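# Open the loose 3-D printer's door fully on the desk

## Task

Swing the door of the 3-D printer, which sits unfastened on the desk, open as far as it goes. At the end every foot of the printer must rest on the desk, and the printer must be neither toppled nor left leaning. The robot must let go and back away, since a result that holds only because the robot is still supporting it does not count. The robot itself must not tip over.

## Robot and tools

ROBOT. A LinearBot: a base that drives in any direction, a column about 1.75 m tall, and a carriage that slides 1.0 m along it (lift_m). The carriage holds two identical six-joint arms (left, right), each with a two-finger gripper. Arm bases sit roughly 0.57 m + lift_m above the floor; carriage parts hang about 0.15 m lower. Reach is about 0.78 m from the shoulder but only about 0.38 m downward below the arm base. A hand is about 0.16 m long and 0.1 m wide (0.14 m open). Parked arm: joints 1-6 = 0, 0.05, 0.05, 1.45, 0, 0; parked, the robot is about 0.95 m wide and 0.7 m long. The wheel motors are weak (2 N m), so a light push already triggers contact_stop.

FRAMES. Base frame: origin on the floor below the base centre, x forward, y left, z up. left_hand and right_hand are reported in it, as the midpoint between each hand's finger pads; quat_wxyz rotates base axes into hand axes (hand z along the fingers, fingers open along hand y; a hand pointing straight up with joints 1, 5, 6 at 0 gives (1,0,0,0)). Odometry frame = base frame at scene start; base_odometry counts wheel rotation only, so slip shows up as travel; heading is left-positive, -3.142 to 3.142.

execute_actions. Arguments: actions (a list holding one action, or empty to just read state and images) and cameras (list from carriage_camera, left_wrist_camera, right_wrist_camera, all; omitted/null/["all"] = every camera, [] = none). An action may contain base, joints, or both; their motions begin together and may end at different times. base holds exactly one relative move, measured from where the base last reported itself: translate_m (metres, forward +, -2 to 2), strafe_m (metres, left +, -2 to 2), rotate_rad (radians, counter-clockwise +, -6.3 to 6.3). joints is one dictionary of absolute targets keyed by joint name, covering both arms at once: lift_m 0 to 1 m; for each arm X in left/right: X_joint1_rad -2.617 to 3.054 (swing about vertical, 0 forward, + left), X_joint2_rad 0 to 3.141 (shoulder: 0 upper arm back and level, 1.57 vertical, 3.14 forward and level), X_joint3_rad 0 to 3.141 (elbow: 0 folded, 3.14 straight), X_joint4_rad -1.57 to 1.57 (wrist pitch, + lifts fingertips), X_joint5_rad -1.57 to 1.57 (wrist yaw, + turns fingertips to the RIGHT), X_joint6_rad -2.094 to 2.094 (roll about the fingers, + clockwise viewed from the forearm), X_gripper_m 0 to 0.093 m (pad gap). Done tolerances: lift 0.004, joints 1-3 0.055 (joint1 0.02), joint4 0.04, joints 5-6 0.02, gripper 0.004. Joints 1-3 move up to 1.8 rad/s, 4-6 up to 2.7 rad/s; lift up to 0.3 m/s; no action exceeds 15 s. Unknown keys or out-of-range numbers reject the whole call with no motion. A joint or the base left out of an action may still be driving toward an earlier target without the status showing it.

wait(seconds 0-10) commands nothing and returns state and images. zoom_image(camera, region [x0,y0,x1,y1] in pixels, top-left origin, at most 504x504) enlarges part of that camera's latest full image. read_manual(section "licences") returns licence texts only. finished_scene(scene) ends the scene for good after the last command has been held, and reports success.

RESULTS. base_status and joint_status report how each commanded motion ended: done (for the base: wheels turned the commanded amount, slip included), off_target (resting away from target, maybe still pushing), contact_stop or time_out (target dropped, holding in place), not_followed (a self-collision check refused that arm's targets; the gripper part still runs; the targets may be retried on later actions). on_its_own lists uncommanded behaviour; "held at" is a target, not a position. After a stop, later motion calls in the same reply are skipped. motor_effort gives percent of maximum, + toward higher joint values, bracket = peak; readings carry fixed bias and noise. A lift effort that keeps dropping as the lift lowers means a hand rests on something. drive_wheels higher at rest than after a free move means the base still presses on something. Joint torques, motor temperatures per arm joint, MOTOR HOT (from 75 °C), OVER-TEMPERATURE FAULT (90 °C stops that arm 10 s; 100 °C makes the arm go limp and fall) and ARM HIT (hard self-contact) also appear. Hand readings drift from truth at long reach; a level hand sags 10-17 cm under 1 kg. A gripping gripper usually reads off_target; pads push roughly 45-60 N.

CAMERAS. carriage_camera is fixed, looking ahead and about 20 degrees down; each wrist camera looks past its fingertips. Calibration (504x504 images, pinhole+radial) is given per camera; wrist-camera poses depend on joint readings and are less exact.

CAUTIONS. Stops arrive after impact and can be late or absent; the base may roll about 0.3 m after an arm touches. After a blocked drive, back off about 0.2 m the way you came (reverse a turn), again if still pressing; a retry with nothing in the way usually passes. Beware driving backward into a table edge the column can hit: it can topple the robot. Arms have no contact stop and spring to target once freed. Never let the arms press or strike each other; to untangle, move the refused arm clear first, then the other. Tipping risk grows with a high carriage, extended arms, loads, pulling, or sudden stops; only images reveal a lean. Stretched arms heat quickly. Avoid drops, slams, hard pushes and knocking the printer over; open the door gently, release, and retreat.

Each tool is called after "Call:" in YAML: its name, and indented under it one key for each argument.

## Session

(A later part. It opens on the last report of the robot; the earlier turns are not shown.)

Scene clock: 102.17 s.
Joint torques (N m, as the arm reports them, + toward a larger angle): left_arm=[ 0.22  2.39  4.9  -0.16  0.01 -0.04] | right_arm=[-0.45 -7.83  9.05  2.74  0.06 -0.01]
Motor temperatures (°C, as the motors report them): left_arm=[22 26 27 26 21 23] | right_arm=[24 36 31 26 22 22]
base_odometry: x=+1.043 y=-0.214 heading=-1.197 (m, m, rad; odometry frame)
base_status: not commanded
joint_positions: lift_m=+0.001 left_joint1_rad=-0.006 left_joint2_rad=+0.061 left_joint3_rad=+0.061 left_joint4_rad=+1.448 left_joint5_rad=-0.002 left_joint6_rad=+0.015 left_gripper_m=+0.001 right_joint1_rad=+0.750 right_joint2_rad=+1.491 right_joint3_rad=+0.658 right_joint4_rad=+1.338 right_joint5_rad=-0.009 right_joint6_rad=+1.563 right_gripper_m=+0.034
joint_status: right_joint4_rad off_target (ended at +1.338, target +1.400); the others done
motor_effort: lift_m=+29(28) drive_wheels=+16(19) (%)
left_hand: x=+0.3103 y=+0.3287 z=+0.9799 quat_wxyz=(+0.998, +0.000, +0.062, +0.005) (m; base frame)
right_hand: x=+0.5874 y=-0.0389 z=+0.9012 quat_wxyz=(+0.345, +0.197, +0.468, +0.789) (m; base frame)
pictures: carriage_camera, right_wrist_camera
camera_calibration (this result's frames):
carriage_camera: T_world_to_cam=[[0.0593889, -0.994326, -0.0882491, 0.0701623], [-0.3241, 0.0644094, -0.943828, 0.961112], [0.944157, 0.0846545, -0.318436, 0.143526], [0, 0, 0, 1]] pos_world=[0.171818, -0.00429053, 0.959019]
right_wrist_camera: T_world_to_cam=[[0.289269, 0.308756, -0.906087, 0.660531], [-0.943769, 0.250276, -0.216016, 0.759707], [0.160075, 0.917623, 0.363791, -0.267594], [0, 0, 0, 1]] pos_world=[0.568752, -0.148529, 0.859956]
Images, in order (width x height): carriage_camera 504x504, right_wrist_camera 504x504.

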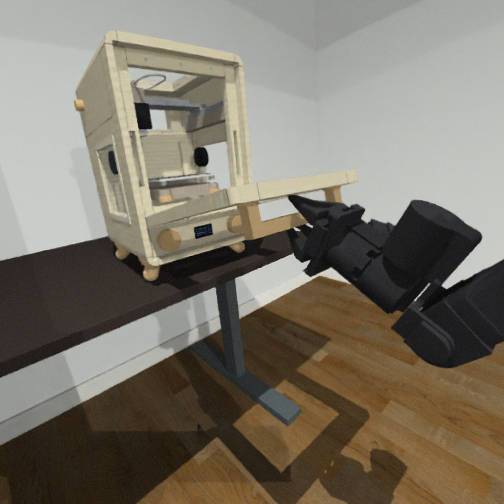

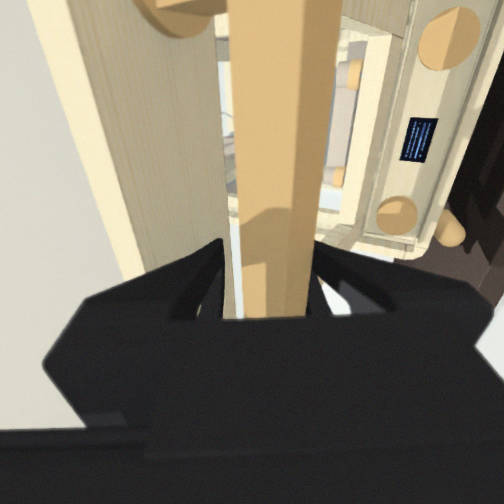

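Call:
execute_actions:
  actions:
    - {"joints": {"right_joint2_rad": 1.40, "right_joint3_rad": 0.46, "right_joint4_rad": 1.2}}
  cameras: ["carriage_camera", "right_wrist_camera"]

Scene clock: 104.30 s.
Joint torques (N m, as the arm reports them, + toward a larger angle): left_arm=[ 0.21  2.57  4.95 -0.17  0.01 -0.03] | right_arm=[-0.54 -5.88  6.02  2.38  0.04 -0.01]
Motor temperatures (°C, as the motors report them): left_arm=[22 26 27 25 21 23] | right_arm=[24 35 31 26 22 22]
base_odometry: x=+1.043 y=-0.214 heading=-1.197 (m, m, rad; odometry frame)
base_status: not commanded
joint_positions: lift_m=+0.001 left_joint1_rad=-0.006 left_joint2_rad=+0.061 left_joint3_rad=+0.061 left_joint4_rad=+1.448 left_joint5_rad=-0.002 left_joint6_rad=+0.015 left_gripper_m=+0.001 right_joint1_rad=+0.750 right_joint2_rad=+1.410 right_joint3_rad=+0.480 right_joint4_rad=+1.191 right_joint5_rad=-0.009 right_joint6_rad=+1.565 right_gripper_m=+0.034
joint_status: all done
motor_effort: lift_m=+30(29) drive_wheels=+15(15) (%)
left_hand: x=+0.3103 y=+0.3287 z=+0.9799 quat_wxyz=(+0.998, +0.000, +0.062, +0.005) (m; base frame)
right_hand: x=+0.5776 y=-0.0481 z=+0.8232 quat_wxyz=(+0.316, +0.238, +0.561, +0.727) (m; base frame)
pictures: carriage_camera, right_wrist_camera
camera_calibration (this result's frames):
carriage_camera: T_world_to_cam=[[0.0593889, -0.994326, -0.0882491, 0.0701623], [-0.3241, 0.0644094, -0.943828, 0.961112], [0.944157, 0.0846545, -0.318436, 0.143526], [0, 0, 0, 1]] pos_world=[0.171818, -0.00429053, 0.959019]
right_wrist_camera: T_world_to_cam=[[0.118198, 0.152125, -0.981268, 0.748757], [-0.970857, 0.225183, -0.0820339, 0.640089], [0.208486, 0.962367, 0.174307, -0.0990655], [0, 0, 0, 1]] pos_world=[0.553587, -0.162704, 0.804508]
Images, in order (width x height): carriage_camera 504x504, right_wrist_camera 504x504.

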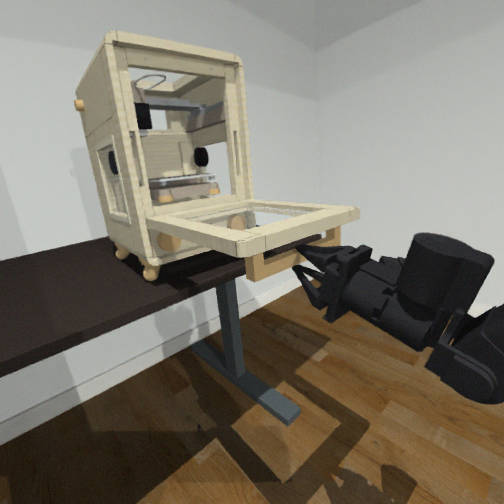

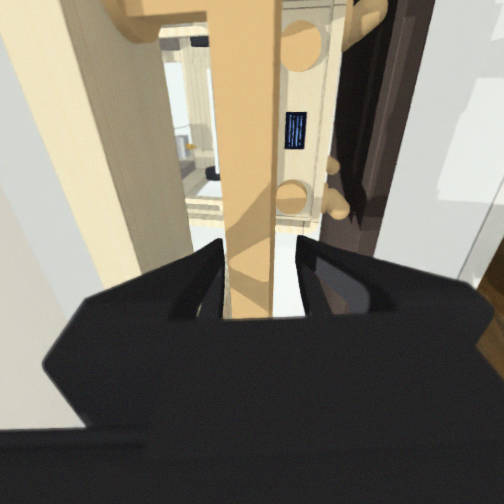

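Call:
execute_actions:
  actions:
    - {"joints": {"right_joint2_rad": 1.13, "right_joint3_rad": 0.265, "right_joint4_rad": 1.13}}
  cameras: ["carriage_camera"]

Scene clock: 108.10 s.
Joint torques (N m, as the arm reports them, + toward a larger angle): left_arm=[ 0.21  2.58  5.24 -0.2   0.02 -0.03] | right_arm=[-0.62 -3.69  6.51  2.15  0.02 -0.01]
Motor temperatures (°C, as the motors report them): left_arm=[22 25 27 25 21 23] | right_arm=[24 35 31 27 22 22]
base_odometry: x=+1.043 y=-0.214 heading=-1.197 (m, m, rad; odometry frame)
base_status: not commanded
joint_positions: lift_m=+0.001 left_joint1_rad=-0.006 left_joint2_rad=+0.061 left_joint3_rad=+0.061 left_joint4_rad=+1.448 left_joint5_rad=-0.002 left_joint6_rad=+0.015 left_gripper_m=+0.001 right_joint1_rad=+0.750 right_joint2_rad=+1.137 right_joint3_rad=+0.281 right_joint4_rad=+1.141 right_joint5_rad=-0.009 right_joint6_rad=+1.565 right_gripper_m=+0.034
joint_status: all done
motor_effort: lift_m=+29(29) drive_wheels=+16(14) (%)
left_hand: x=+0.3103 y=+0.3287 z=+0.9799 quat_wxyz=(+0.998, +0.000, +0.062, +0.005) (m; base frame)
right_hand: x=+0.5344 y=-0.0884 z=+0.8232 quat_wxyz=(+0.319, +0.234, +0.551, +0.734) (m; base frame)
pictures: carriage_camera
camera_calibration (this result's frames):
carriage_camera: T_world_to_cam=[[0.0593889, -0.994326, -0.0882491, 0.0701623], [-0.3241, 0.0644094, -0.943828, 0.961112], [0.944157, 0.0846545, -0.318436, 0.143526], [0, 0, 0, 1]] pos_world=[0.171818, -0.00429053, 0.959019]
Images, in order (width x height): carriage_camera 504x504.

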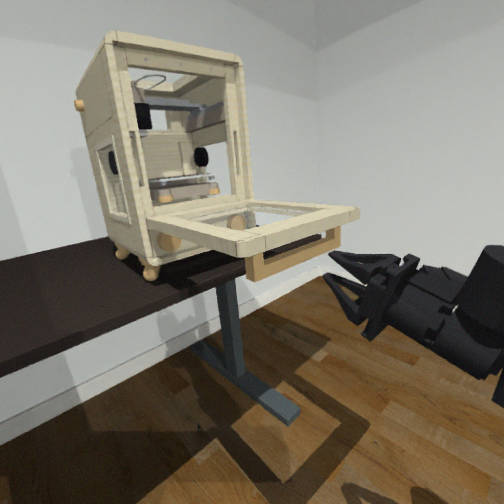

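Call:
execute_actions:
  actions:
    - {"base": {"translate_m": -0.35}, "joints": {"right_joint1_rad": 0.0}}
  cameras: []

Call:
execute_actions:
  actions:
    - {"joints": {"right_joint2_rad": 0.05, "right_joint3_rad": 0.05, "right_joint4_rad": 1.45, "right_joint6_rad": 0.0}}
  cameras: ["carriage_camera"]

Scene clock: 111.77 s.
Joint torques (N m, as the arm reports them, + toward a larger angle): left_arm=[ 0.22  2.57  5.06 -0.17  0.02 -0.04] | right_arm=[-0.8  -3.27  6.48  2.14 -0.02 -0.02]
Motor temperatures (°C, as the motors report them): left_arm=[22 25 27 25 21 23] | right_arm=[24 34 31 27 22 22]
base_odometry: x=+0.915 y=+0.112 heading=-1.198 (m, m, rad; odometry frame)
base_status: done
joint_positions: lift_m=+0.001 left_joint1_rad=-0.006 left_joint2_rad=+0.061 left_joint3_rad=+0.061 left_joint4_rad=+1.448 left_joint5_rad=-0.002 left_joint6_rad=+0.015 left_gripper_m=+0.001 right_joint1_rad=+0.003 right_joint2_rad=+1.137 right_joint3_rad=+0.281 right_joint4_rad=+1.141 right_joint5_rad=-0.006 right_joint6_rad=+1.565 right_gripper_m=+0.034
joint_status: all done
motor_effort: lift_m=+28(29) drive_wheels=-7(33) (%)
left_hand: x=+0.3103 y=+0.3287 z=+0.9799 quat_wxyz=(+0.998, +0.000, +0.062, +0.005) (m; base frame)
right_hand: x=+0.6295 y=-0.3265 z=+0.8230 quat_wxyz=(+0.566, +0.420, +0.427, +0.566) (m; base frame)
pictures: none
No camera images: the call's "cameras" was empty. Leave "cameras" out to get every camera's image.

Scene clock: 113.50 s.
Joint torques (N m, as the arm reports them, + toward a larger angle): left_arm=[ 0.22  2.58  4.97 -0.18  0.01 -0.04] | right_arm=[-0.92  2.62  5.34 -0.14  0.   -0.02]
Motor temperatures (°C, as the motors report them): left_arm=[22 25 27 25 21 23] | right_arm=[24 33 31 26 22 22]
base_odometry: x=+0.916 y=+0.112 heading=-1.198 (m, m, rad; odometry frame)
base_status: not commanded
joint_positions: lift_m=+0.001 left_joint1_rad=-0.006 left_joint2_rad=+0.061 left_joint3_rad=+0.061 left_joint4_rad=+1.448 left_joint5_rad=-0.002 left_joint6_rad=+0.015 left_gripper_m=+0.001 right_joint1_rad=+0.003 right_joint2_rad=+0.060 right_joint3_rad=+0.067 right_joint4_rad=+1.450 right_joint5_rad=-0.006 right_joint6_rad=+0.006 right_gripper_m=+0.034
joint_status: all done
motor_effort: lift_m=+29(29) drive_wheels=-7(6) (%)
left_hand: x=+0.3103 y=+0.3287 z=+0.9799 quat_wxyz=(+0.998, +0.000, +0.062, +0.005) (m; base frame)
right_hand: x=+0.3077 y=-0.3274 z=+0.9817 quat_wxyz=(+0.998, -0.003, +0.057, +0.004) (m; base frame)
pictures: carriage_camera
camera_calibration (this result's frames):
carriage_camera: T_world_to_cam=[[0.0593889, -0.994326, -0.0882491, 0.0701623], [-0.3241, 0.0644094, -0.943828, 0.961112], [0.944157, 0.0846545, -0.318436, 0.143526], [0, 0, 0, 1]] pos_world=[0.171818, -0.00429053, 0.959019]
Images, in order (width x height): carriage_camera 504x504.

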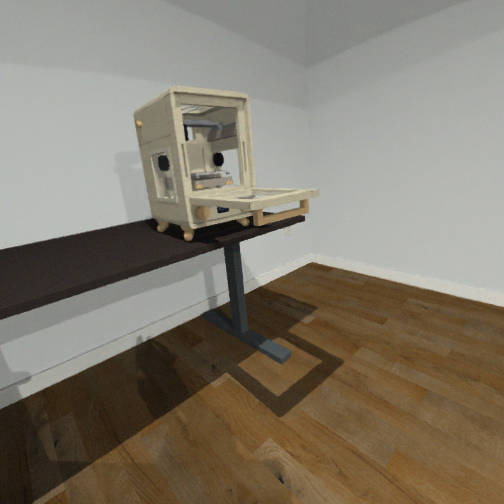

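Call:
finished_scene:
  scene: 1

The scene is finished: the task was done.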